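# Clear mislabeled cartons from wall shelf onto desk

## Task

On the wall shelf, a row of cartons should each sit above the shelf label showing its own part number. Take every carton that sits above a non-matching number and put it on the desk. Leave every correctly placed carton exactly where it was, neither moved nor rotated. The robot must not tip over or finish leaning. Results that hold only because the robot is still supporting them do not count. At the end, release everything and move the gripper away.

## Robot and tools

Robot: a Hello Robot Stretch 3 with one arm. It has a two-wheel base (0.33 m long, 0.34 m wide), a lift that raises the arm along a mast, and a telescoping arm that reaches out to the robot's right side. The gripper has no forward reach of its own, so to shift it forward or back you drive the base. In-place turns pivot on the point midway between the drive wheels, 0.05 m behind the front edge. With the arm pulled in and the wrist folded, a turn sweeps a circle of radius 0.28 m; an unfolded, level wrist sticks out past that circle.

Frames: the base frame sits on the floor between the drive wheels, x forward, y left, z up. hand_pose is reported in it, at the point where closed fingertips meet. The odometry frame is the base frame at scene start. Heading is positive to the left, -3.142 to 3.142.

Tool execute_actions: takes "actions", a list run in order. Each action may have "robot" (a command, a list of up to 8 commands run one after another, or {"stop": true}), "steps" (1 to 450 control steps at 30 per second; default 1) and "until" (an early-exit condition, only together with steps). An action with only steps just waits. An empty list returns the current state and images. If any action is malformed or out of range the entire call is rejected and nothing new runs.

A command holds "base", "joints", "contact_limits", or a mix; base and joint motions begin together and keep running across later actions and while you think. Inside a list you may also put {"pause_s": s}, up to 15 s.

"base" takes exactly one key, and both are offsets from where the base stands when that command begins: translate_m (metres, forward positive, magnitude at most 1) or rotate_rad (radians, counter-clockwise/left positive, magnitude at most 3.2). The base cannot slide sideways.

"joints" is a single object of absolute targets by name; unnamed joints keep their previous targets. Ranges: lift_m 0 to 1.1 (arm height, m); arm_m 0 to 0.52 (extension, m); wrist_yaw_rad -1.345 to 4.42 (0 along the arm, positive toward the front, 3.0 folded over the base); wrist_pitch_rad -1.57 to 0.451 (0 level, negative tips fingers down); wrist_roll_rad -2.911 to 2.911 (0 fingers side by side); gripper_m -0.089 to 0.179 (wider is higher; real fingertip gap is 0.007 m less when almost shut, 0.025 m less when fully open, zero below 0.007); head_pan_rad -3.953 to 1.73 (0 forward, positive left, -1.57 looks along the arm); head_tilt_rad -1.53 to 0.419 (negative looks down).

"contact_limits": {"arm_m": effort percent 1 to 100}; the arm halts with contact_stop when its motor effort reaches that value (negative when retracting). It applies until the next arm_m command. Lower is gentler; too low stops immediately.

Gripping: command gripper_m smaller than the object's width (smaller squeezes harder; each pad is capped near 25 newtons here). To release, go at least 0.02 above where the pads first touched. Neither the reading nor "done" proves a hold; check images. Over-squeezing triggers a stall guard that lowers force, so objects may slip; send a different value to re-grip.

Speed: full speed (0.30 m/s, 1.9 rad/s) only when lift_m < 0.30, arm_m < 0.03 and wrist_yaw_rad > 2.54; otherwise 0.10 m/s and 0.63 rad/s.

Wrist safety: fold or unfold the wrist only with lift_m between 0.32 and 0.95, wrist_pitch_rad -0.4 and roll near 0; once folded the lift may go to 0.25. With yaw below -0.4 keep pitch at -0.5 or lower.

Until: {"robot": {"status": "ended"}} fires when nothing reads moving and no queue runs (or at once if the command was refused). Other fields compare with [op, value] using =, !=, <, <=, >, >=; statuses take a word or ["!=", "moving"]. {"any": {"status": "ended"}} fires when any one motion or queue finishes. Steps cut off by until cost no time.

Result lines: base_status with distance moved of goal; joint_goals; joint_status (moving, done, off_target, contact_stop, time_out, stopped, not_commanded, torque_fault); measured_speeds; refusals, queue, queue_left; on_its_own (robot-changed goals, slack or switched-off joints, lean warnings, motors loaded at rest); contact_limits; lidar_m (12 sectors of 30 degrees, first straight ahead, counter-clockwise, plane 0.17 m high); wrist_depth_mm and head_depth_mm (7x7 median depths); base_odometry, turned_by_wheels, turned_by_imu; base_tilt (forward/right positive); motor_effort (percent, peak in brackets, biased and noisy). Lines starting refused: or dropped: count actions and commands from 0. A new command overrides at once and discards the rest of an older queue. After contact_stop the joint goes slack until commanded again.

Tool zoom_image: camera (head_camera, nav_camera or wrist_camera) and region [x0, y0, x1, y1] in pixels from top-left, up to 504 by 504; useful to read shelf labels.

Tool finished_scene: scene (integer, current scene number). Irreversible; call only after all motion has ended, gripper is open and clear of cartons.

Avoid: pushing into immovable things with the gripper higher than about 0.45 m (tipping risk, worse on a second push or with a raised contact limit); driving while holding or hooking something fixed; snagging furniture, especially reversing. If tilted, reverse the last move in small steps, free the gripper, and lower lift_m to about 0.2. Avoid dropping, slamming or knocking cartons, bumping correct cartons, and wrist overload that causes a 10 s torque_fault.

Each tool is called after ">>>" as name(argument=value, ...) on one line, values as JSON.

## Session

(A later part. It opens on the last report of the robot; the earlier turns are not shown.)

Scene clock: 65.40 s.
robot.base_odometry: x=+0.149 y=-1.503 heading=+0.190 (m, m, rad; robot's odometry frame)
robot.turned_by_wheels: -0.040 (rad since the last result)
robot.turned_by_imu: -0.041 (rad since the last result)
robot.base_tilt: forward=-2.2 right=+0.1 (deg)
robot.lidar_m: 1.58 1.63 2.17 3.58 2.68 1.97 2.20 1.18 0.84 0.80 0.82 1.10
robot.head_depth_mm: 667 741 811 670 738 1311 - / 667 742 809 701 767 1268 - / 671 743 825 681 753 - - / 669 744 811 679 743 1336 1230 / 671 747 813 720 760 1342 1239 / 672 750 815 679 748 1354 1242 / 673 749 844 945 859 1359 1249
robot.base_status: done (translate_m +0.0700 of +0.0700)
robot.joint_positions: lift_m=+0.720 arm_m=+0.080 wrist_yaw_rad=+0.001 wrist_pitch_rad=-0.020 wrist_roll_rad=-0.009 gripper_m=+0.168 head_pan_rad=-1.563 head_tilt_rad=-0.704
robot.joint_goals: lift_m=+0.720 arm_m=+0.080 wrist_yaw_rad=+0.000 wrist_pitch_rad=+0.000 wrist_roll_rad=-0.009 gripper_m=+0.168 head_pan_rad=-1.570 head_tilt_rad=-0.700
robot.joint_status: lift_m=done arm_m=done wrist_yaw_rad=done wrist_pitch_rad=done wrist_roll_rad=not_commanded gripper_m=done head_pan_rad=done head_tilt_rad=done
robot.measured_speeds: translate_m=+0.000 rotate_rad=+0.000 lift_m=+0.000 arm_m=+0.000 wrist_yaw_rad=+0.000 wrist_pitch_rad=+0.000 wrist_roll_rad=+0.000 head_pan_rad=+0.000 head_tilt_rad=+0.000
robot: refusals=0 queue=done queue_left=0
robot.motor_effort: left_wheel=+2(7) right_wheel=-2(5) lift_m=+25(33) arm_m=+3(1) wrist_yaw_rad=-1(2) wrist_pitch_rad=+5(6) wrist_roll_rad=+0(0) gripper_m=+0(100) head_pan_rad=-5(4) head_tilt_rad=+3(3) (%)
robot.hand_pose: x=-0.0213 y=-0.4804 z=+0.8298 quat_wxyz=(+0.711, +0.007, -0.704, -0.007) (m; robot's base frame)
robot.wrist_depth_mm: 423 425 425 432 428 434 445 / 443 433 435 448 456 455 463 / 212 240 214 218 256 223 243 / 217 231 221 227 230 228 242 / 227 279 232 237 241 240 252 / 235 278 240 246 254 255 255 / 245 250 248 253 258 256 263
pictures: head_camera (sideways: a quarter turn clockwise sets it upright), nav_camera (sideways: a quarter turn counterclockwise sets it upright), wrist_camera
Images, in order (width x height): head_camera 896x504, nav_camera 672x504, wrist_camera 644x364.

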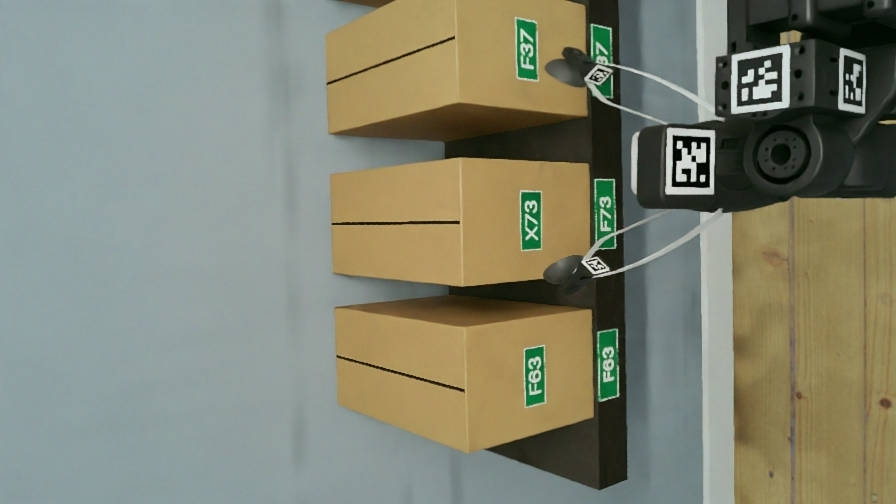

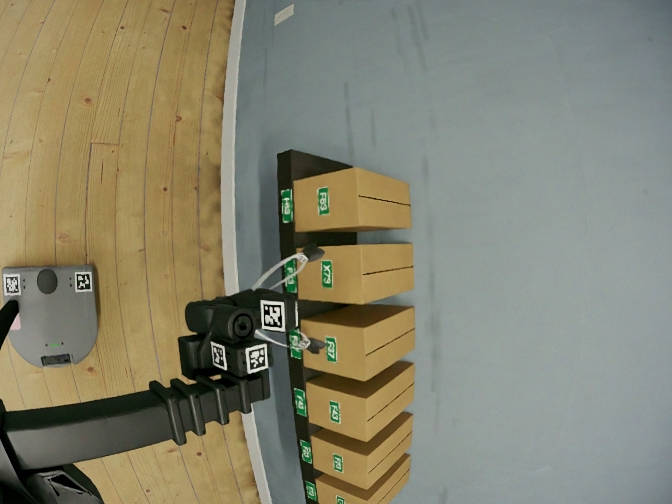

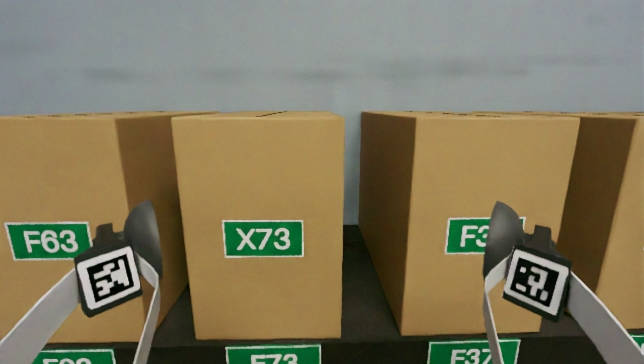

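>>> execute_actions(actions=[{"robot":{"base":{"translate_m":0.03},"joints":{"gripper_m":0.12}},"steps":450,"until":{"robot":{"status":"ended"}}}])

Scene clock: 67.17 s.
robot.base_odometry: x=+0.179 y=-1.497 heading=+0.190 (m, m, rad; robot's odometry frame)
robot.turned_by_wheels: +0.000 (rad since the last result)
robot.turned_by_imu: +0.000 (rad since the last result)
robot.base_tilt: forward=-2.2 right=+0.1 (deg)
robot.lidar_m: 1.55 1.60 2.13 3.58 2.70 2.00 2.23 1.17 0.84 0.80 0.82 1.10
robot.head_depth_mm: 668 741 807 672 736 1301 - / 667 741 823 760 769 1289 - / 670 746 811 677 740 - - / 670 747 820 713 773 1334 1231 / 670 749 813 677 743 1340 1234 / 671 746 829 698 775 1345 1237 / 671 747 844 963 1100 1347 1251
robot.base_status: done (translate_m +0.0300 of +0.0300)
robot.joint_positions: lift_m=+0.720 arm_m=+0.080 wrist_yaw_rad=+0.001 wrist_pitch_rad=-0.020 wrist_roll_rad=-0.009 gripper_m=+0.120 head_pan_rad=-1.563 head_tilt_rad=-0.704
robot.joint_goals: lift_m=+0.720 arm_m=+0.080 wrist_yaw_rad=+0.000 wrist_pitch_rad=+0.000 wrist_roll_rad=-0.009 gripper_m=+0.120 head_pan_rad=-1.570 head_tilt_rad=-0.700
robot.joint_status: lift_m=done arm_m=done wrist_yaw_rad=done wrist_pitch_rad=done wrist_roll_rad=not_commanded gripper_m=done head_pan_rad=done head_tilt_rad=done
robot.measured_speeds: translate_m=+0.000 rotate_rad=+0.000 lift_m=+0.000 arm_m=+0.000 wrist_yaw_rad=+0.000 wrist_pitch_rad=+0.000 wrist_roll_rad=+0.000 head_pan_rad=+0.000 head_tilt_rad=+0.000
robot: refusals=0 queue=done queue_left=0
robot.motor_effort: left_wheel=+2(7) right_wheel=-2(2) lift_m=+26(26) arm_m=+2(2) wrist_yaw_rad=+0(1) wrist_pitch_rad=+5(5) wrist_roll_rad=+1(0) gripper_m=-1(99) head_pan_rad=-5(4) head_tilt_rad=+3(3) (%)
robot.hand_pose: x=-0.0213 y=-0.4804 z=+0.8298 quat_wxyz=(+0.711, +0.007, -0.704, -0.007) (m; robot's base frame)
robot.wrist_depth_mm: 424 424 428 434 434 433 446 / 435 438 440 445 455 451 462 / 209 213 217 217 314 220 224 / 217 221 226 226 276 229 235 / 226 229 231 233 318 238 254 / 239 239 245 245 290 253 265 / 245 247 250 251 256 258 263
pictures: head_camera (sideways: a quarter turn clockwise sets it upright), nav_camera (sideways: a quarter turn counterclockwise sets it upright), wrist_camera
Images, in order (width x height): head_camera 896x504, nav_camera 672x504, wrist_camera 644x364.

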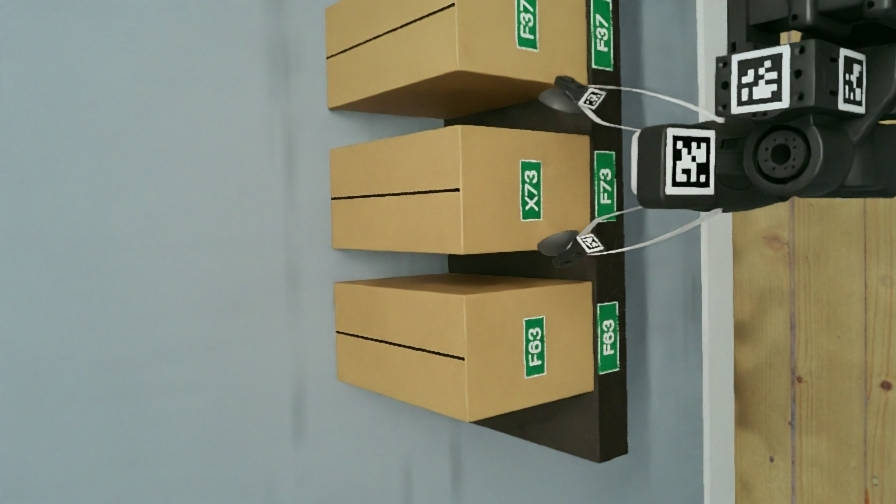

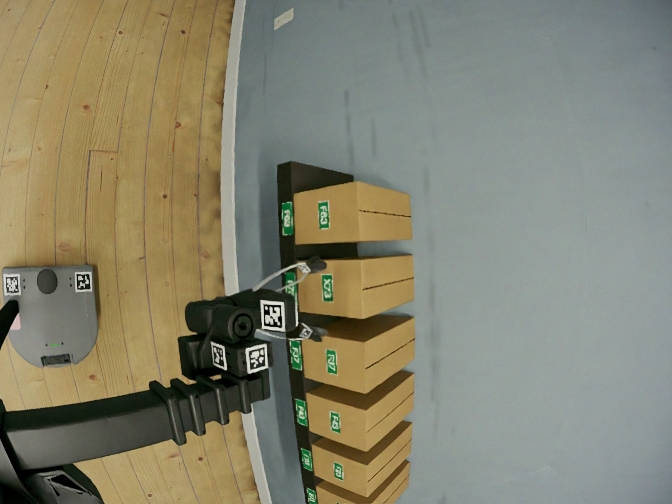

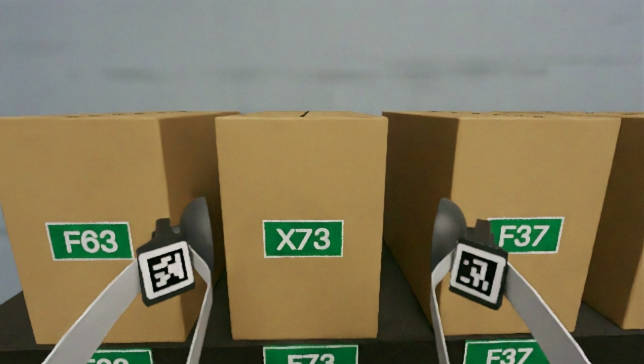

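>>> execute_actions(actions=[{"robot":[{"base":{"translate_m":0.014},"joints":{"gripper_m":0.15}},{"joints":{"arm_m":0.12}}],"steps":450,"until":{"robot":{"status":"ended"}}}])

Scene clock: 69.67 s.
robot.base_odometry: x=+0.193 y=-1.495 heading=+0.190 (m, m, rad; robot's odometry frame)
robot.turned_by_wheels: +0.000 (rad since the last result)
robot.turned_by_imu: -0.001 (rad since the last result)
robot.base_tilt: forward=-2.1 right=+0.1 (deg)
robot.lidar_m: 1.53 1.58 2.12 3.61 2.71 2.02 2.24 1.18 0.84 0.80 0.82 1.10
robot.head_depth_mm: 667 740 808 673 737 - - / 666 743 820 751 765 - - / 668 744 809 675 722 - 1197 / 669 745 822 714 767 1338 1227 / 670 747 811 677 740 1341 1236 / 670 745 839 749 772 1341 1246 / 672 750 838 964 1101 1358 1244
robot.base_status: done (translate_m +0.0140 of +0.0140)
robot.joint_positions: lift_m=+0.720 arm_m=+0.120 wrist_yaw_rad=+0.001 wrist_pitch_rad=-0.020 wrist_roll_rad=-0.009 gripper_m=+0.150 head_pan_rad=-1.563 head_tilt_rad=-0.704
robot.joint_goals: lift_m=+0.720 arm_m=+0.120 wrist_yaw_rad=+0.000 wrist_pitch_rad=+0.000 wrist_roll_rad=-0.009 gripper_m=+0.150 head_pan_rad=-1.570 head_tilt_rad=-0.700
robot.joint_status: lift_m=done arm_m=done wrist_yaw_rad=done wrist_pitch_rad=done wrist_roll_rad=not_commanded gripper_m=done head_pan_rad=done head_tilt_rad=done
robot.measured_speeds: translate_m=+0.000 rotate_rad=+0.000 lift_m=+0.000 arm_m=+0.000 wrist_yaw_rad=+0.000 wrist_pitch_rad=+0.000 wrist_roll_rad=+0.000 head_pan_rad=+0.000 head_tilt_rad=+0.000
robot: refusals=0 queue=done queue_left=0
robot.motor_effort: left_wheel=+3(8) right_wheel=-1(2) lift_m=+26(26) arm_m=+2(0) wrist_yaw_rad=+0(0) wrist_pitch_rad=+5(5) wrist_roll_rad=+1(0) gripper_m=+0(100) head_pan_rad=-5(5) head_tilt_rad=+4(3) (%)
robot.hand_pose: x=-0.0213 y=-0.5204 z=+0.8298 quat_wxyz=(+0.711, +0.007, -0.704, -0.007) (m; robot's base frame)
robot.wrist_depth_mm: 386 389 386 395 403 404 402 / 399 405 409 408 418 422 421 / 173 176 233 177 253 198 182 / 177 179 185 182 186 191 189 / 185 185 192 190 194 195 195 / 192 - 202 199 203 - 207 / 203 204 230 209 236 216 216
pictures: head_camera (sideways: a quarter turn clockwise sets it upright), nav_camera (sideways: a quarter turn counterclockwise sets it upright), wrist_camera
Images, in order (width x height): head_camera 896x504, nav_camera 672x504, wrist_camera 644x364.

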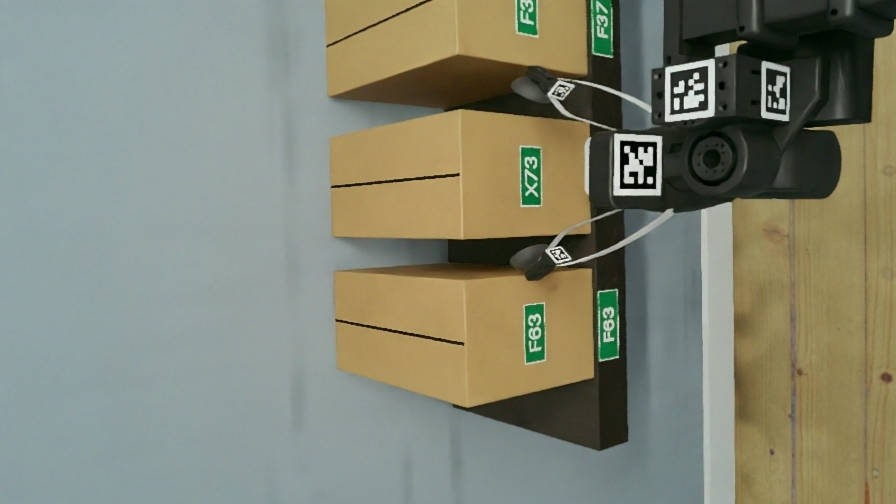

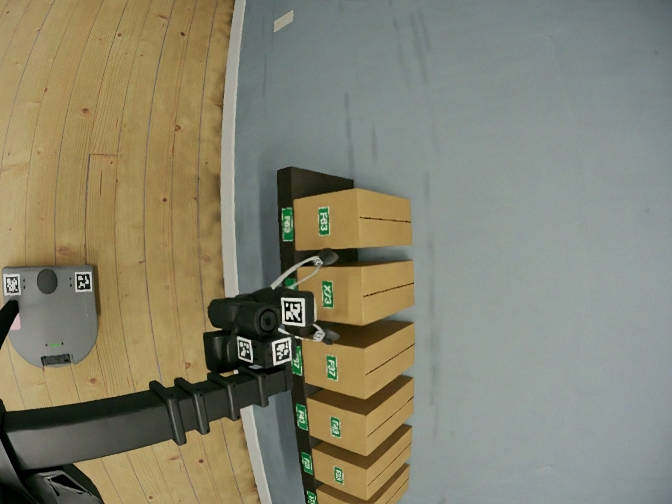

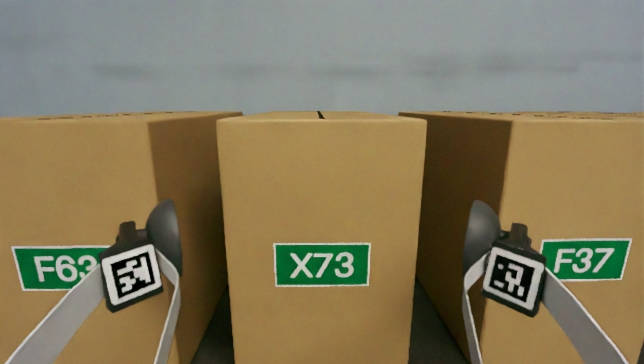

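Slightly wide; narrow and enter.

>>> execute_actions(actions=[{"robot":[{"joints":{"gripper_m":0.13}},{"joints":{"arm_m":0.21},"contact_limits":{"arm_m":10}}],"steps":450,"until":{"robot":{"status":"ended"}}}])

Scene clock: 71.93 s.
robot.base_odometry: x=+0.193 y=-1.495 heading=+0.190 (m, m, rad; robot's odometry frame)
robot.turned_by_wheels: +0.000 (rad since the last result)
robot.turned_by_imu: -0.001 (rad since the last result)
robot.base_tilt: forward=-2.1 right=+0.0 (deg)
robot.lidar_m: 1.54 1.58 2.12 3.99 2.72 2.01 2.24 1.17 0.84 0.80 0.82 1.10
robot.head_depth_mm: 666 742 809 675 705 - 1199 / 668 745 815 728 759 - 1219 / 668 747 809 683 - 1341 1222 / 670 744 827 855 775 1341 1232 / 669 747 812 678 744 1342 1243 / 672 748 841 750 778 1351 1249 / 673 749 840 963 1107 1357 1249
robot.base_status: done (translate_m +0.0140 of +0.0140)
robot.joint_positions: lift_m=+0.720 arm_m=+0.194 wrist_yaw_rad=-0.006 wrist_pitch_rad=-0.028 wrist_roll_rad=-0.009 gripper_m=+0.130 head_pan_rad=-1.563 head_tilt_rad=-0.704
robot.joint_goals: lift_m=+0.720 arm_m=+0.194 wrist_yaw_rad=+0.000 wrist_pitch_rad=+0.000 wrist_roll_rad=-0.009 gripper_m=+0.130 head_pan_rad=-1.570 head_tilt_rad=-0.700
robot.joint_status: lift_m=done arm_m=contact_stop wrist_yaw_rad=done wrist_pitch_rad=done wrist_roll_rad=not_commanded gripper_m=done head_pan_rad=done head_tilt_rad=done
robot.measured_speeds: translate_m=+0.000 rotate_rad=+0.000 lift_m=+0.000 arm_m=-0.007 wrist_yaw_rad=+0.000 wrist_pitch_rad=+0.000 wrist_roll_rad=+0.000 head_pan_rad=+0.000 head_tilt_rad=+0.000
robot: refusals=0 queue=dropped queue_left=0
robot.on_its_own: arm_m is slack since a contact_stop, until your next command for it (your +0.210 is given up)
robot.motor_effort: left_wheel=+0(3) right_wheel=+3(3) lift_m=+25(26) arm_m=+7(13) wrist_yaw_rad=+6(10) wrist_pitch_rad=+7(8) wrist_roll_rad=+0(1) gripper_m=-23(99) head_pan_rad=-5(5) head_tilt_rad=+3(4) (%)
robot.contact_limits: arm_m 10 (drawing in: default 18, maximum 29; extending or still: default 25, maximum 41)
robot.hand_pose: x=-0.0229 y=-0.5943 z=+0.8277 quat_wxyz=(+0.710, +0.008, -0.704, -0.012) (m; robot's base frame)
robot.wrist_depth_mm: 318 320 324 325 331 331 335 / 327 332 335 339 344 347 350 / 130 159 109 111 111 157 133 / 123 152 112 114 115 159 121 / 122 137 116 118 120 149 121 / 122 - 122 123 125 - 125 / - 162 128 129 131 174 130
pictures: head_camera (sideways: a quarter turn clockwise sets it upright), nav_camera (sideways: a quarter turn counterclockwise sets it upright), wrist_camera
Images, in order (width x height): head_camera 896x504, nav_camera 672x504, wrist_camera 644x364.

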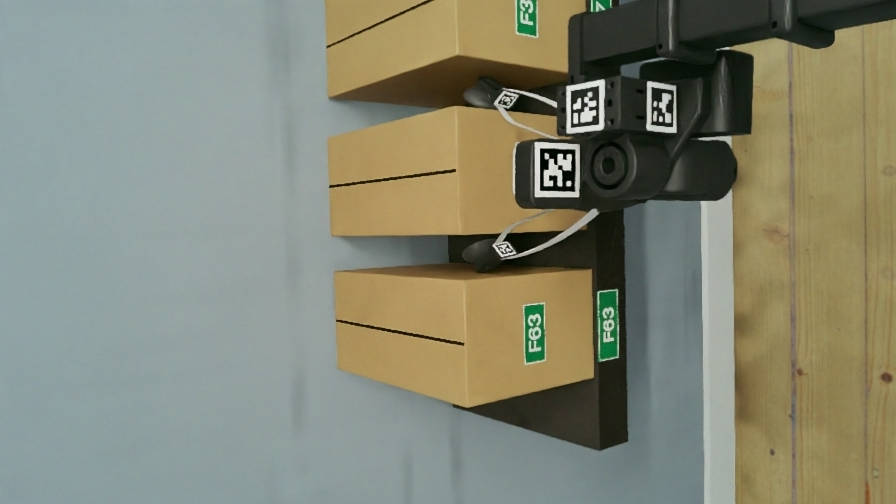

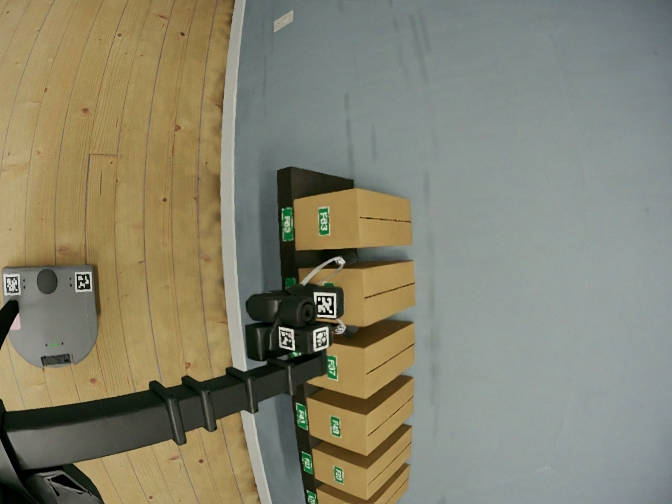

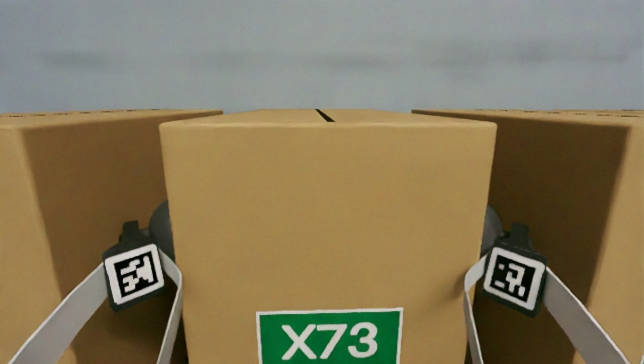

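Finger links meet the box corners. Back off slightly, grip, lift.

>>> execute_actions(actions=[{"robot":[{"joints":{"arm_m":0.175}},{"joints":{"gripper_m":0.03}},{"pause_s":0.5},{"joints":{"lift_m":0.76}},{"joints":{"arm_m":0.0}}],"steps":450,"until":{"robot":{"status":"ended"}}}])

Scene clock: 78.20 s.
robot.base_odometry: x=+0.193 y=-1.495 heading=+0.190 (m, m, rad; robot's odometry frame)
robot.turned_by_wheels: +0.000 (rad since the last result)
robot.turned_by_imu: -0.001 (rad since the last result)
robot.base_tilt: forward=-2.1 right=+0.1 (deg)
robot.lidar_m: 1.53 1.58 2.12 3.58 2.71 2.01 2.24 1.18 0.84 0.80 0.82 1.10
robot.head_depth_mm: 665 741 804 672 727 1319 1236 / 667 741 822 663 497 552 - / 666 744 832 615 498 536 - / 668 745 833 743 614 1304 1232 / 671 744 811 677 740 1338 1242 / 670 746 837 750 776 1351 1245 / 671 747 840 964 1095 1356 1251
robot.base_status: done (translate_m +0.0140 of +0.0140)
robot.joint_positions: lift_m=+0.760 arm_m=+0.000 wrist_yaw_rad=+0.000 wrist_pitch_rad=-0.034 wrist_roll_rad=-0.009 gripper_m=+0.059 head_pan_rad=-1.563 head_tilt_rad=-0.704
robot.joint_goals: lift_m=+0.760 arm_m=+0.000 wrist_yaw_rad=+0.000 wrist_pitch_rad=+0.000 wrist_roll_rad=-0.009 gripper_m=+0.030 head_pan_rad=-1.570 head_tilt_rad=-0.700
robot.joint_status: lift_m=done arm_m=done wrist_yaw_rad=done wrist_pitch_rad=done wrist_roll_rad=not_commanded gripper_m=off_target head_pan_rad=done head_tilt_rad=done
robot.measured_speeds: translate_m=+0.000 rotate_rad=+0.000 lift_m=+0.000 arm_m=+0.000 wrist_yaw_rad=+0.000 wrist_pitch_rad=+0.000 wrist_roll_rad=+0.000 head_pan_rad=+0.000 head_tilt_rad=+0.000
robot: refusals=0 queue=done queue_left=0
robot.motor_effort: left_wheel=+1(3) right_wheel=-1(3) lift_m=+34(35) arm_m=-2(7) wrist_yaw_rad=+0(8) wrist_pitch_rad=+9(9) wrist_roll_rad=+0(0) gripper_m=-100(99) head_pan_rad=-5(5) head_tilt_rad=+2(2) (%)
robot.hand_pose: x=-0.0214 y=-0.4005 z=+0.8658 quat_wxyz=(+0.710, +0.012, -0.704, -0.012) (m; robot's base frame)
robot.wrist_depth_mm: 490 492 497 500 502 504 521 / 502 513 525 519 532 539 535 / 522 515 119 119 119 512 521 / 543 299 122 122 121 311 318 / 569 311 126 125 125 323 332 / 585 336 130 130 129 346 350 / 616 340 134 135 134 356 359
pictures: head_camera (sideways: a quarter turn clockwise sets it upright), nav_camera (sideways: a quarter turn counterclockwise sets it upright), wrist_camera
Images, in order (width x height): head_camera 896x504, nav_camera 672x504, wrist_camera 644x364.

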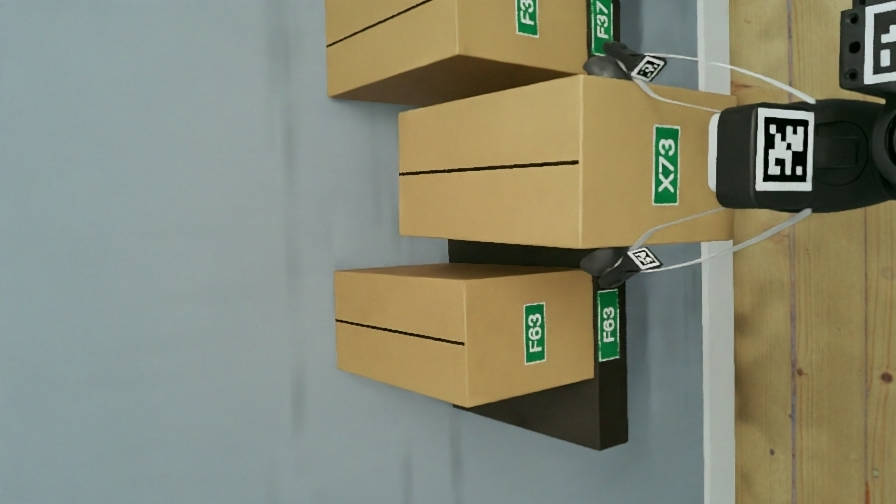

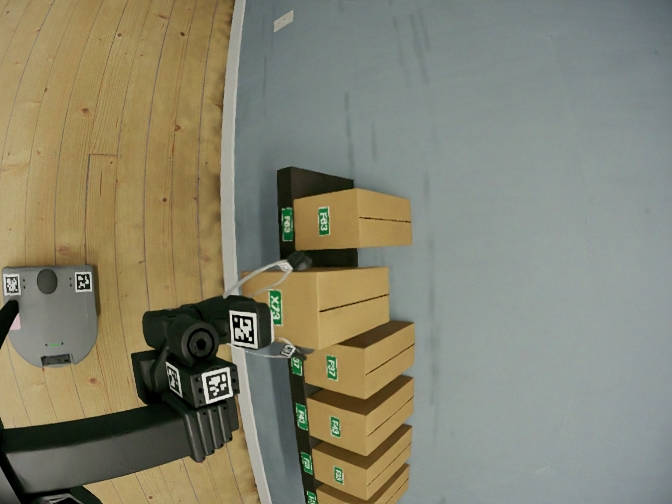

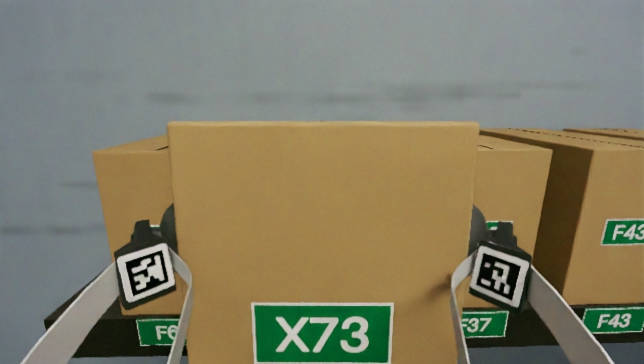

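>>> execute_actions(actions=[{"robot":[{"joints":{"lift_m":0.98}},{"base":{"rotate_rad":1.57}},{"base":{"translate_m":1.0}},{"base":{"translate_m":1.0}},{"base":{"translate_m":0.3}},{"base":{"rotate_rad":1.57}},{"base":{"translate_m":0.5}}],"steps":450,"until":{"robot":{"status":"ended"}}},{"steps":450,"until":{"robot":{"status":"ended"}}},{"steps":450,"until":{"robot":{"status":"ended"}}}])

Scene clock: 119.77 s.
robot.base_odometry: x=-0.731 y=+0.671 heading=-2.953 (m, m, rad; robot's odometry frame)
robot.turned_by_wheels: +3.140 (rad since the last result)
robot.turned_by_imu: +3.124 (rad since the last result)
robot.base_tilt: forward=-2.1 right=+0.1 (deg)
robot.lidar_m: 1.45 1.44 2.08 3.14 2.89 2.05 1.92 1.97 1.49 1.65 1.23 1.93
robot.head_depth_mm: 1433 1537 358 1992 - - - / 1427 485 354 - - - - / 1428 493 357 - - 1423 1201 / 1435 1515 368 416 1664 1433 1232 / 1429 1558 1258 1916 1733 1439 1240 / 1426 1561 1247 1480 1674 1442 1245 / 1422 1585 1260 1961 1756 1459 1248
robot.base_status: done (translate_m +0.5000 of +0.5000)
robot.joint_positions: lift_m=+0.980 arm_m=+0.000 wrist_yaw_rad=+0.000 wrist_pitch_rad=-0.034 wrist_roll_rad=-0.009 gripper_m=+0.086 head_pan_rad=-1.563 head_tilt_rad=-0.704
robot.joint_goals: lift_m=+0.980 arm_m=+0.000 wrist_yaw_rad=+0.000 wrist_pitch_rad=+0.000 wrist_roll_rad=-0.009 gripper_m=+0.085 head_pan_rad=-1.570 head_tilt_rad=-0.700
robot.joint_status: lift_m=done arm_m=done wrist_yaw_rad=done wrist_pitch_rad=done wrist_roll_rad=not_commanded gripper_m=off_target head_pan_rad=done head_tilt_rad=done
robot.measured_speeds: translate_m=+0.000 rotate_rad=+0.000 lift_m=+0.000 arm_m=+0.000 wrist_yaw_rad=+0.000 wrist_pitch_rad=+0.000 wrist_roll_rad=+0.000 head_pan_rad=+0.000 head_tilt_rad=+0.000
robot: refusals=0 queue=done queue_left=0
robot.on_its_own: gripper_m is held at +0.085, not at your +0.030, by its stall guard, which is not easing now
robot.motor_effort: left_wheel=-3(7) right_wheel=+2(6) lift_m=+35(36) arm_m=-2(2) wrist_yaw_rad=+0(0) wrist_pitch_rad=+9(9) wrist_roll_rad=+0(1) gripper_m=-61(100) head_pan_rad=-5(4) head_tilt_rad=+2(3) (%)
robot.hand_pose: x=-0.0214 y=-0.4005 z=+1.0856 quat_wxyz=(+0.710, +0.013, -0.704, -0.012) (m; robot's base frame)
robot.wrist_depth_mm: - - - - - - - / - - - - - - - / - - 119 120 119 - - / - - 122 121 121 - - / - - 126 125 125 - - / - 695 131 129 129 846 808 / - - 135 134 133 - -
pictures: head_camera (sideways: a quarter turn clockwise sets it upright), nav_camera (sideways: a quarter turn counterclockwise sets it upright), wrist_camera
Images, in order (width x height): head_camera 896x504, nav_camera 672x504, wrist_camera 644x364.

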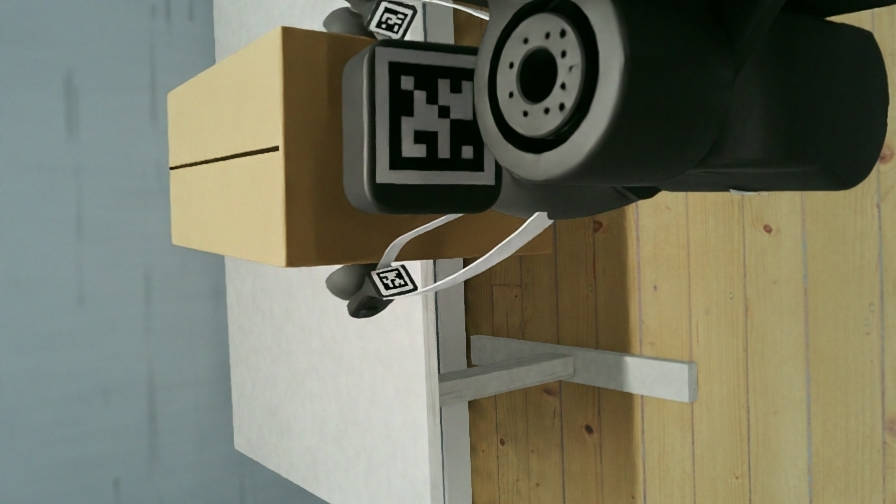

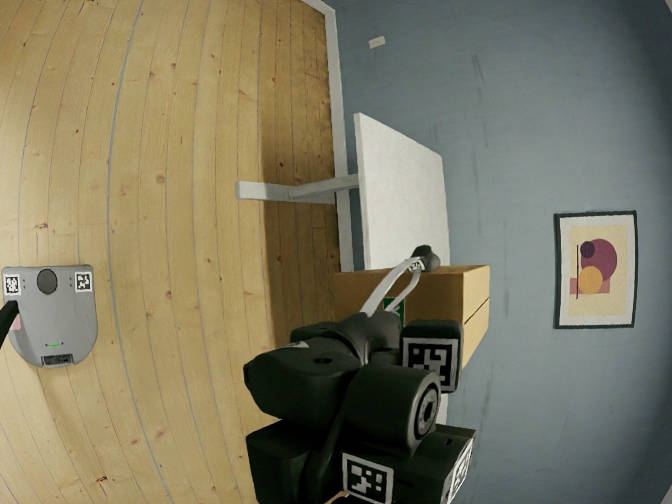

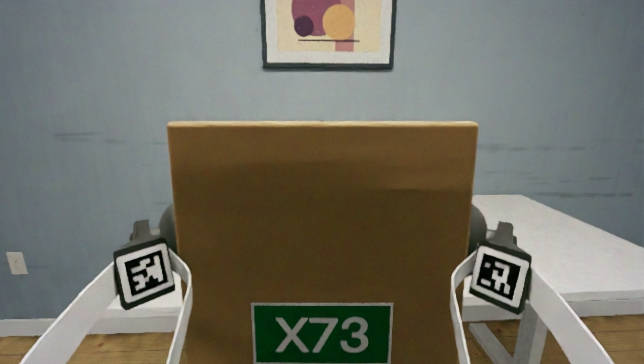

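>>> execute_actions(actions=[{"robot":[{"base":{"rotate_rad":0.6}},{"base":{"translate_m":-0.6}},{"base":{"rotate_rad":-0.6}},{"joints":{"arm_m":0.45}},{"joints":{"lift_m":0.8}}],"steps":450,"until":{"robot":{"status":"ended"}}},{"steps":450,"until":{"robot":{"status":"ended"}}}])

Scene clock: 137.43 s.
robot.base_odometry: x=-0.308 y=+1.096 heading=-2.953 (m, m, rad; robot's odometry frame)
robot.turned_by_wheels: +0.000 (rad since the last result)
robot.turned_by_imu: -0.005 (rad since the last result)
robot.base_tilt: forward=-2.2 right=+0.1 (deg)
robot.lidar_m: 2.35 2.02 2.67 3.44 2.14 1.51 1.41 1.45 0.96 1.34 1.22 1.20
robot.head_depth_mm: 1145 1284 1235 - 805 1391 1204 / 1152 1278 1309 887 786 1428 1225 / 1151 1216 - 896 790 1427 1221 / 1141 1253 1169 933 795 1442 1230 / 1146 1280 1228 936 803 1439 1237 / 1143 1276 1243 944 806 1448 1248 / 1146 1272 1259 954 809 1454 1247
robot.base_status: done (rotate_rad -0.5999 of -0.6000)
robot.joint_positions: lift_m=+0.800 arm_m=+0.450 wrist_yaw_rad=+0.000 wrist_pitch_rad=-0.034 wrist_roll_rad=-0.009 gripper_m=+0.086 head_pan_rad=-1.563 head_tilt_rad=-0.704
robot.joint_goals: lift_m=+0.800 arm_m=+0.450 wrist_yaw_rad=+0.000 wrist_pitch_rad=+0.000 wrist_roll_rad=-0.009 gripper_m=+0.085 head_pan_rad=-1.570 head_tilt_rad=-0.700
robot.joint_status: lift_m=done arm_m=done wrist_yaw_rad=done wrist_pitch_rad=done wrist_roll_rad=not_commanded gripper_m=off_target head_pan_rad=done head_tilt_rad=done
robot.measured_speeds: translate_m=+0.000 rotate_rad=+0.000 lift_m=+0.000 arm_m=+0.000 wrist_yaw_rad=+0.000 wrist_pitch_rad=+0.000 wrist_roll_rad=+0.000 head_pan_rad=+0.000 head_tilt_rad=+0.000
robot: refusals=0 queue=done queue_left=0
robot.on_its_own: gripper_m is held at +0.085, not at your +0.030, by its stall guard, which is not easing now
robot.motor_effort: left_wheel=+2(7) right_wheel=-2(6) lift_m=+26(34) arm_m=+3(2) wrist_yaw_rad=-1(0) wrist_pitch_rad=+9(9) wrist_roll_rad=+0(0) gripper_m=-61(61) head_pan_rad=-5(5) head_tilt_rad=+2(3) (%)
robot.hand_pose: x=-0.0214 y=-0.8500 z=+0.9059 quat_wxyz=(+0.710, +0.013, -0.704, -0.012) (m; robot's base frame)
robot.wrist_depth_mm: 559 572 577 594 596 602 600 / 584 587 603 599 625 633 629 / 600 612 120 119 120 646 663 / 628 635 122 122 121 668 679 / 596 580 126 125 125 582 718 / 421 401 130 130 129 403 422 / 329 335 134 134 134 331 333
pictures: head_camera (sideways: a quarter turn clockwise sets it upright), nav_camera (sideways: a quarter turn counterclockwise sets it upright), wrist_camera
Images, in order (width x height): head_camera 896x504, nav_camera 672x504, wrist_camera 644x364.

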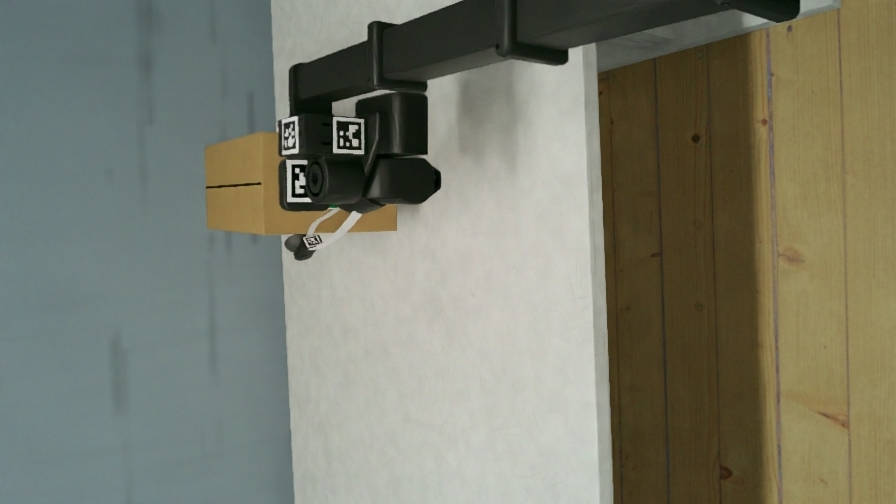

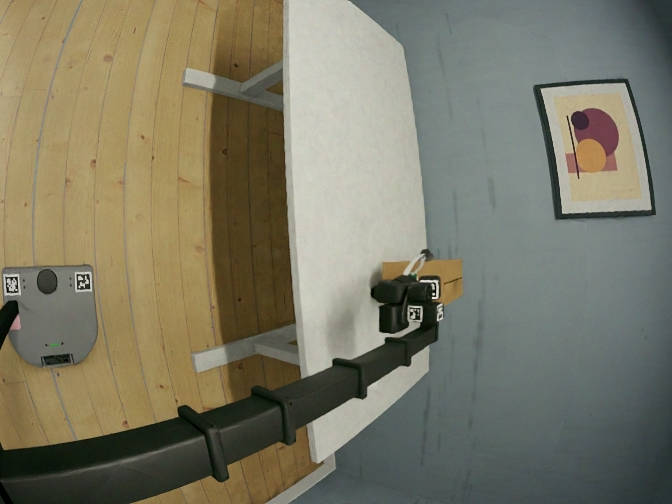

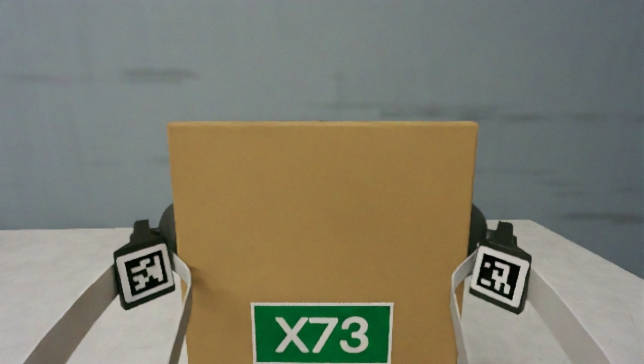

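>>> execute_actions(actions=[{"robot":{"joints":{"lift_m":0.755}},"steps":200,"until":{"robot":{"status":"ended"}}}])

>>> execute_actions(actions=[{"robot":{"joints":{"lift_m":0.73}},"steps":200,"until":{"robot":{"status":"ended"}}}])

Scene clock: 138.80 s.
robot.base_odometry: x=-0.308 y=+1.096 heading=-2.953 (m, m, rad; robot's odometry frame)
robot.turned_by_wheels: +0.000 (rad since the last result)
robot.turned_by_imu: +0.000 (rad since the last result)
robot.base_tilt: forward=-2.1 right=+0.1 (deg)
robot.lidar_m: 2.35 2.02 2.67 3.43 2.14 1.50 1.41 1.44 0.96 1.34 1.23 1.20
robot.head_depth_mm: 1150 1273 1185 939 - 1380 1209 / 1144 1278 1277 857 784 1412 1219 / 1153 1250 874 864 789 1424 1231 / 1146 1278 1173 932 798 1430 1236 / 1150 1278 1235 939 801 1444 1243 / 1143 1278 1247 946 807 1457 1245 / 1147 1270 1260 953 809 1454 1248
robot.base_status: done (rotate_rad -0.5999 of -0.6000)
robot.joint_positions: lift_m=+0.755 arm_m=+0.450 wrist_yaw_rad=+0.000 wrist_pitch_rad=-0.034 wrist_roll_rad=-0.009 gripper_m=+0.086 head_pan_rad=-1.563 head_tilt_rad=-0.704
robot.joint_goals: lift_m=+0.755 arm_m=+0.450 wrist_yaw_rad=+0.000 wrist_pitch_rad=+0.000 wrist_roll_rad=-0.009 gripper_m=+0.085 head_pan_rad=-1.570 head_tilt_rad=-0.700
robot.joint_status: lift_m=done arm_m=done wrist_yaw_rad=done wrist_pitch_rad=done wrist_roll_rad=not_commanded gripper_m=off_target head_pan_rad=done head_tilt_rad=done
robot.measured_speeds: translate_m=+0.000 rotate_rad=+0.000 lift_m=+0.000 arm_m=+0.000 wrist_yaw_rad=+0.000 wrist_pitch_rad=+0.000 wrist_roll_rad=+0.000 head_pan_rad=+0.000 head_tilt_rad=+0.000
robot: refusals=0 queue=done queue_left=0
robot.on_its_own: gripper_m is held at +0.085, not at your +0.030, by its stall guard, which is not easing now
robot.motor_effort: left_wheel=+2(2) right_wheel=-2(2) lift_m=+26(27) arm_m=+3(3) wrist_yaw_rad=+0(0) wrist_pitch_rad=+9(9) wrist_roll_rad=+0(0) gripper_m=-61(60) head_pan_rad=-4(5) head_tilt_rad=+3(4) (%)
robot.hand_pose: x=-0.0214 y=-0.8500 z=+0.8610 quat_wxyz=(+0.710, +0.012, -0.704, -0.012) (m; robot's base frame)
robot.wrist_depth_mm: 560 561 578 587 591 611 607 / 580 593 594 601 614 627 632 / 599 600 119 119 119 657 650 / 617 627 122 122 120 671 683 / 483 476 125 126 125 478 485 / 359 333 129 130 130 330 347 / 271 271 135 133 135 270 271
pictures: head_camera (sideways: a quarter turn clockwise sets it upright), nav_camera (sideways: a quarter turn counterclockwise sets it upright), wrist_camera
Images, in order (width x height): head_camera 896x504, nav_camera 672x504, wrist_camera 644x364.

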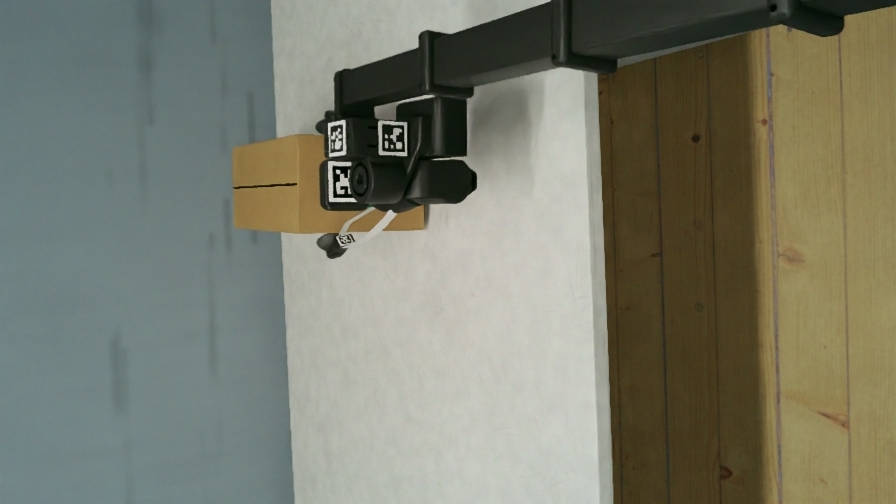

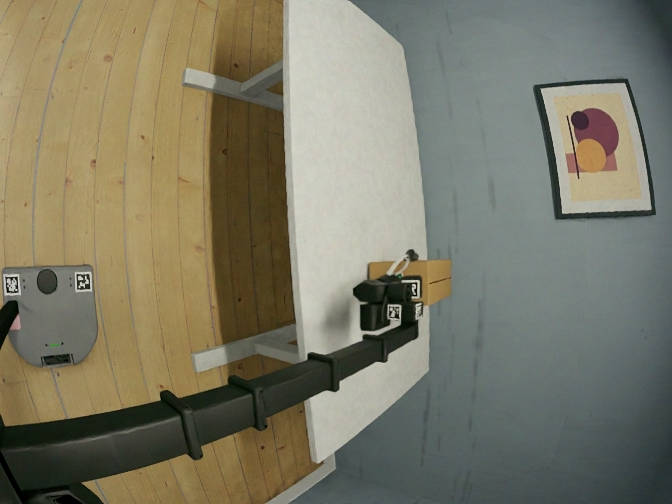

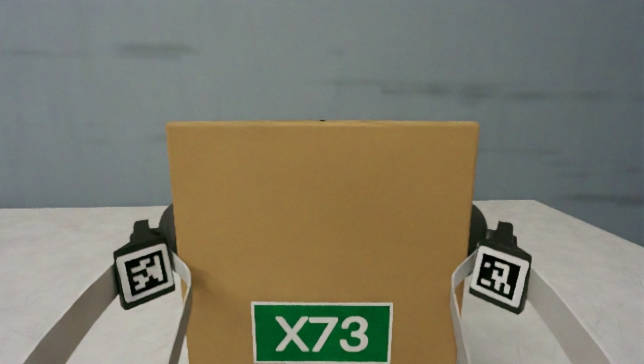

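Scene clock: 139.80 s.
robot.base_odometry: x=-0.308 y=+1.096 heading=-2.953 (m, m, rad; robot's odometry frame)
robot.turned_by_wheels: +0.000 (rad since the last result)
robot.turned_by_imu: +0.000 (rad since the last result)
robot.base_tilt: forward=-2.1 right=+0.1 (deg)
robot.lidar_m: 2.35 2.03 2.67 3.45 2.14 1.50 1.41 1.44 0.96 1.34 1.23 1.20
robot.head_depth_mm: 1150 1284 1180 936 - 1387 1217 / 1146 1280 1244 - 786 1408 1222 / 1148 1257 869 839 792 1423 1234 / 1146 1280 1221 929 797 1444 1232 / 1146 1286 1225 940 801 1442 1238 / 1153 1273 1251 945 805 1448 1245 / 1145 1271 1260 950 812 1462 1243
robot.base_status: done (rotate_rad -0.5999 of -0.6000)
robot.joint_positions: lift_m=+0.730 arm_m=+0.450 wrist_yaw_rad=+0.000 wrist_pitch_rad=+0.005 wrist_roll_rad=-0.009 gripper_m=+0.086 head_pan_rad=-1.563 head_tilt_rad=-0.704
robot.joint_goals: lift_m=+0.730 arm_m=+0.450 wrist_yaw_rad=+0.000 wrist_pitch_rad=+0.000 wrist_roll_rad=-0.009 gripper_m=+0.085 head_pan_rad=-1.570 head_tilt_rad=-0.700
robot.joint_status: lift_m=done arm_m=done wrist_yaw_rad=done wrist_pitch_rad=done wrist_roll_rad=not_commanded gripper_m=off_target head_pan_rad=done head_tilt_rad=done
robot.measured_speeds: translate_m=+0.000 rotate_rad=+0.000 lift_m=+0.000 arm_m=+0.000 wrist_yaw_rad=+0.000 wrist_pitch_rad=+0.000 wrist_roll_rad=+0.000 head_pan_rad=+0.000 head_tilt_rad=+0.000
robot: refusals=0 queue=done queue_left=0
robot.on_its_own: gripper_m is held at +0.085, not at your +0.030, by its stall guard, which is not easing now
robot.motor_effort: left_wheel=+2(2) right_wheel=-2(2) lift_m=+22(27) arm_m=+3(3) wrist_yaw_rad=+0(0) wrist_pitch_rad=-2(9) wrist_roll_rad=+0(1) gripper_m=-61(61) head_pan_rad=-4(5) head_tilt_rad=+4(3) (%)
robot.hand_pose: x=-0.0214 y=-0.8511 z=+0.8463 quat_wxyz=(+0.711, -0.002, -0.704, +0.002) (m; robot's base frame)
robot.wrist_depth_mm: 569 573 578 588 594 607 618 / 587 607 601 611 602 632 623 / 590 617 118 118 118 641 649 / 632 623 121 120 120 673 701 / 481 481 125 125 125 474 485 / 338 305 130 129 130 317 333 / 258 257 136 135 134 259 260
pictures: head_camera (sideways: a quarter turn clockwise sets it upright), nav_camera (sideways: a quarter turn counterclockwise sets it upright), wrist_camera
Images, in order (width x height): head_camera 896x504, nav_camera 672x504, wrist_camera 644x364.

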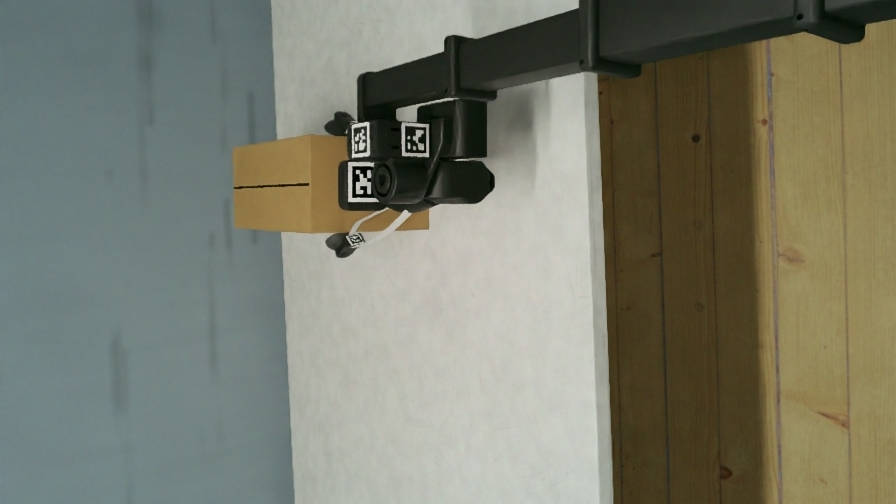

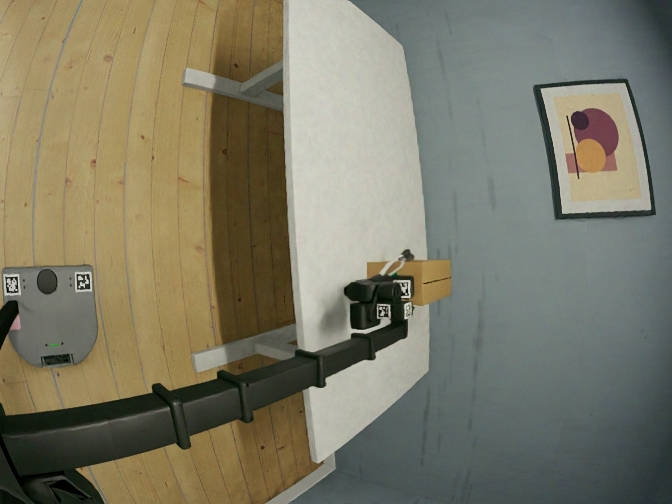

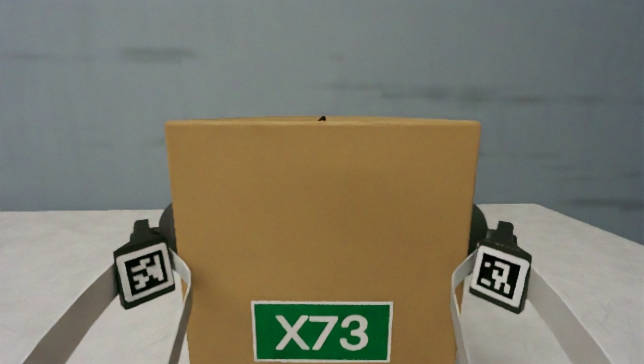

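>>> execute_actions(actions=[{"robot":[{"joints":{"gripper_m":0.16}},{"joints":{"arm_m":0.1}}],"steps":300,"until":{"robot":{"status":"ended"}}}])

>>> finished_scene(scene=1)

Scene clock: 169.40 s.
robot.base_odometry: x=-0.308 y=+1.096 heading=-2.953 (m, m, rad; robot's odometry frame)
robot.turned_by_wheels: +0.000 (rad since the last result)
robot.turned_by_imu: -0.002 (rad since the last result)
robot.base_tilt: forward=-2.1 right=+0.1 (deg)
robot.lidar_m: 2.35 2.03 2.67 3.43 2.14 1.51 1.41 1.45 0.96 1.34 1.22 1.20
robot.head_depth_mm: 1151 1295 1189 910 779 1459 - / 1146 1286 1192 912 788 - - / 1148 1262 886 918 769 - 1175 / 1149 1283 1174 925 807 1430 1234 / 1146 1278 1239 936 802 1440 1240 / 1145 1278 1251 941 807 1457 1246 / 1147 1279 1261 953 808 1448 1250
robot.base_status: done (rotate_rad -0.5999 of -0.6000)
robot.joint_positions: lift_m=+0.730 arm_m=+0.100 wrist_yaw_rad=+0.000 wrist_pitch_rad=-0.018 wrist_roll_rad=-0.009 gripper_m=+0.160 head_pan_rad=-1.563 head_tilt_rad=-0.704
robot.joint_goals: lift_m=+0.730 arm_m=+0.100 wrist_yaw_rad=+0.000 wrist_pitch_rad=+0.000 wrist_roll_rad=-0.009 gripper_m=+0.160 head_pan_rad=-1.570 head_tilt_rad=-0.700
robot.joint_status: lift_m=done arm_m=done wrist_yaw_rad=done wrist_pitch_rad=done wrist_roll_rad=not_commanded gripper_m=off_target head_pan_rad=done head_tilt_rad=done
robot.measured_speeds: translate_m=+0.000 rotate_rad=+0.000 lift_m=+0.000 arm_m=+0.000 wrist_yaw_rad=+0.000 wrist_pitch_rad=+0.000 wrist_roll_rad=+0.000 head_pan_rad=+0.000 head_tilt_rad=+0.000
robot: refusals=0 queue=done queue_left=0
robot.motor_effort: left_wheel=+2(2) right_wheel=-2(2) lift_m=+25(26) arm_m=-2(1) wrist_yaw_rad=-1(0) wrist_pitch_rad=+5(5) wrist_roll_rad=+1(0) gripper_m=+0(100) head_pan_rad=-4(5) head_tilt_rad=+2(2) (%)
robot.hand_pose: x=-0.0215 y=-0.5010 z=+0.8403 quat_wxyz=(+0.711, +0.007, -0.704, -0.007) (m; robot's base frame)
robot.wrist_depth_mm: 870 892 868 909 896 938 893 / 899 892 900 915 955 957 989 / 922 925 969 467 949 - - / 744 750 765 472 756 866 - / 446 482 449 448 455 490 455 / 336 301 318 319 322 298 321 / 236 247 251 248 247 248 248
pictures: head_camera (sideways: a quarter turn clockwise sets it upright), nav_camera (sideways: a quarter turn counterclockwise sets it upright), wrist_camera
Images, in order (width x height): head_camera 896x504, nav_camera 672x504, wrist_camera 644x364.

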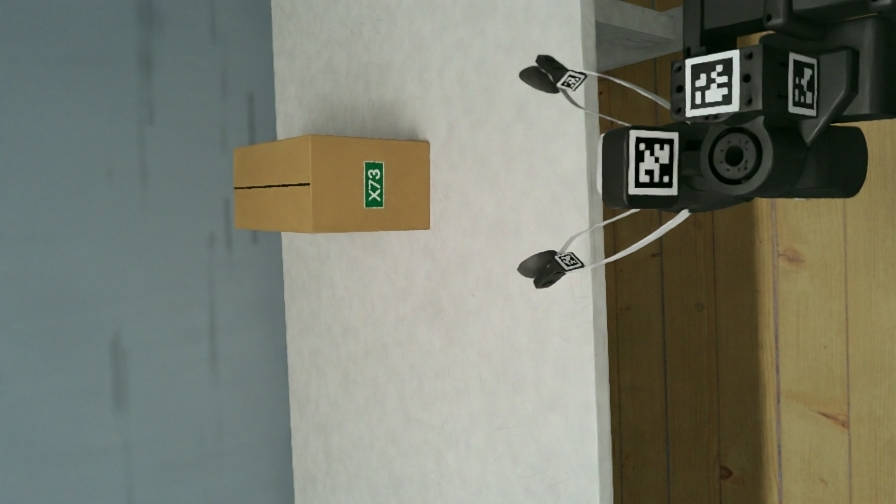

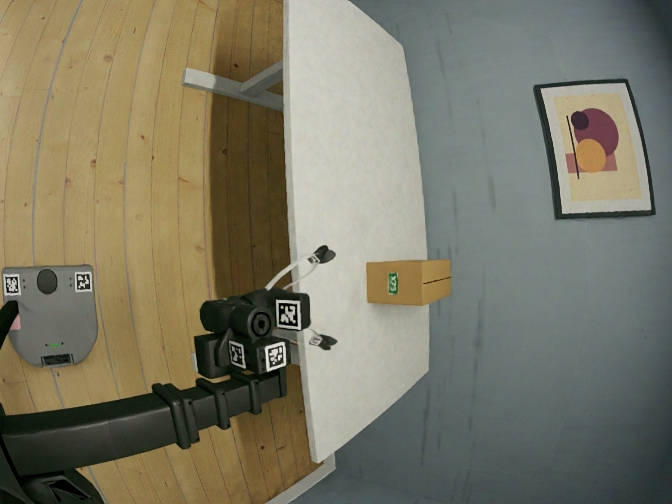

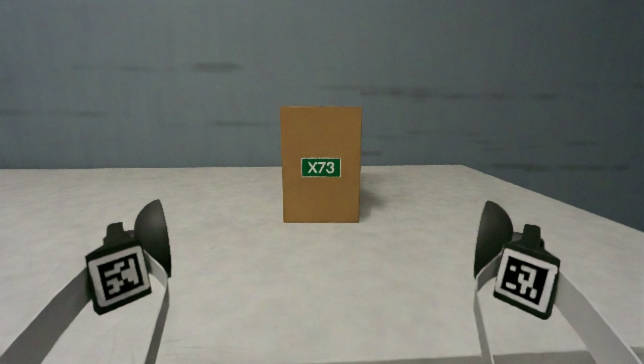

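The scene is finished: the task was done.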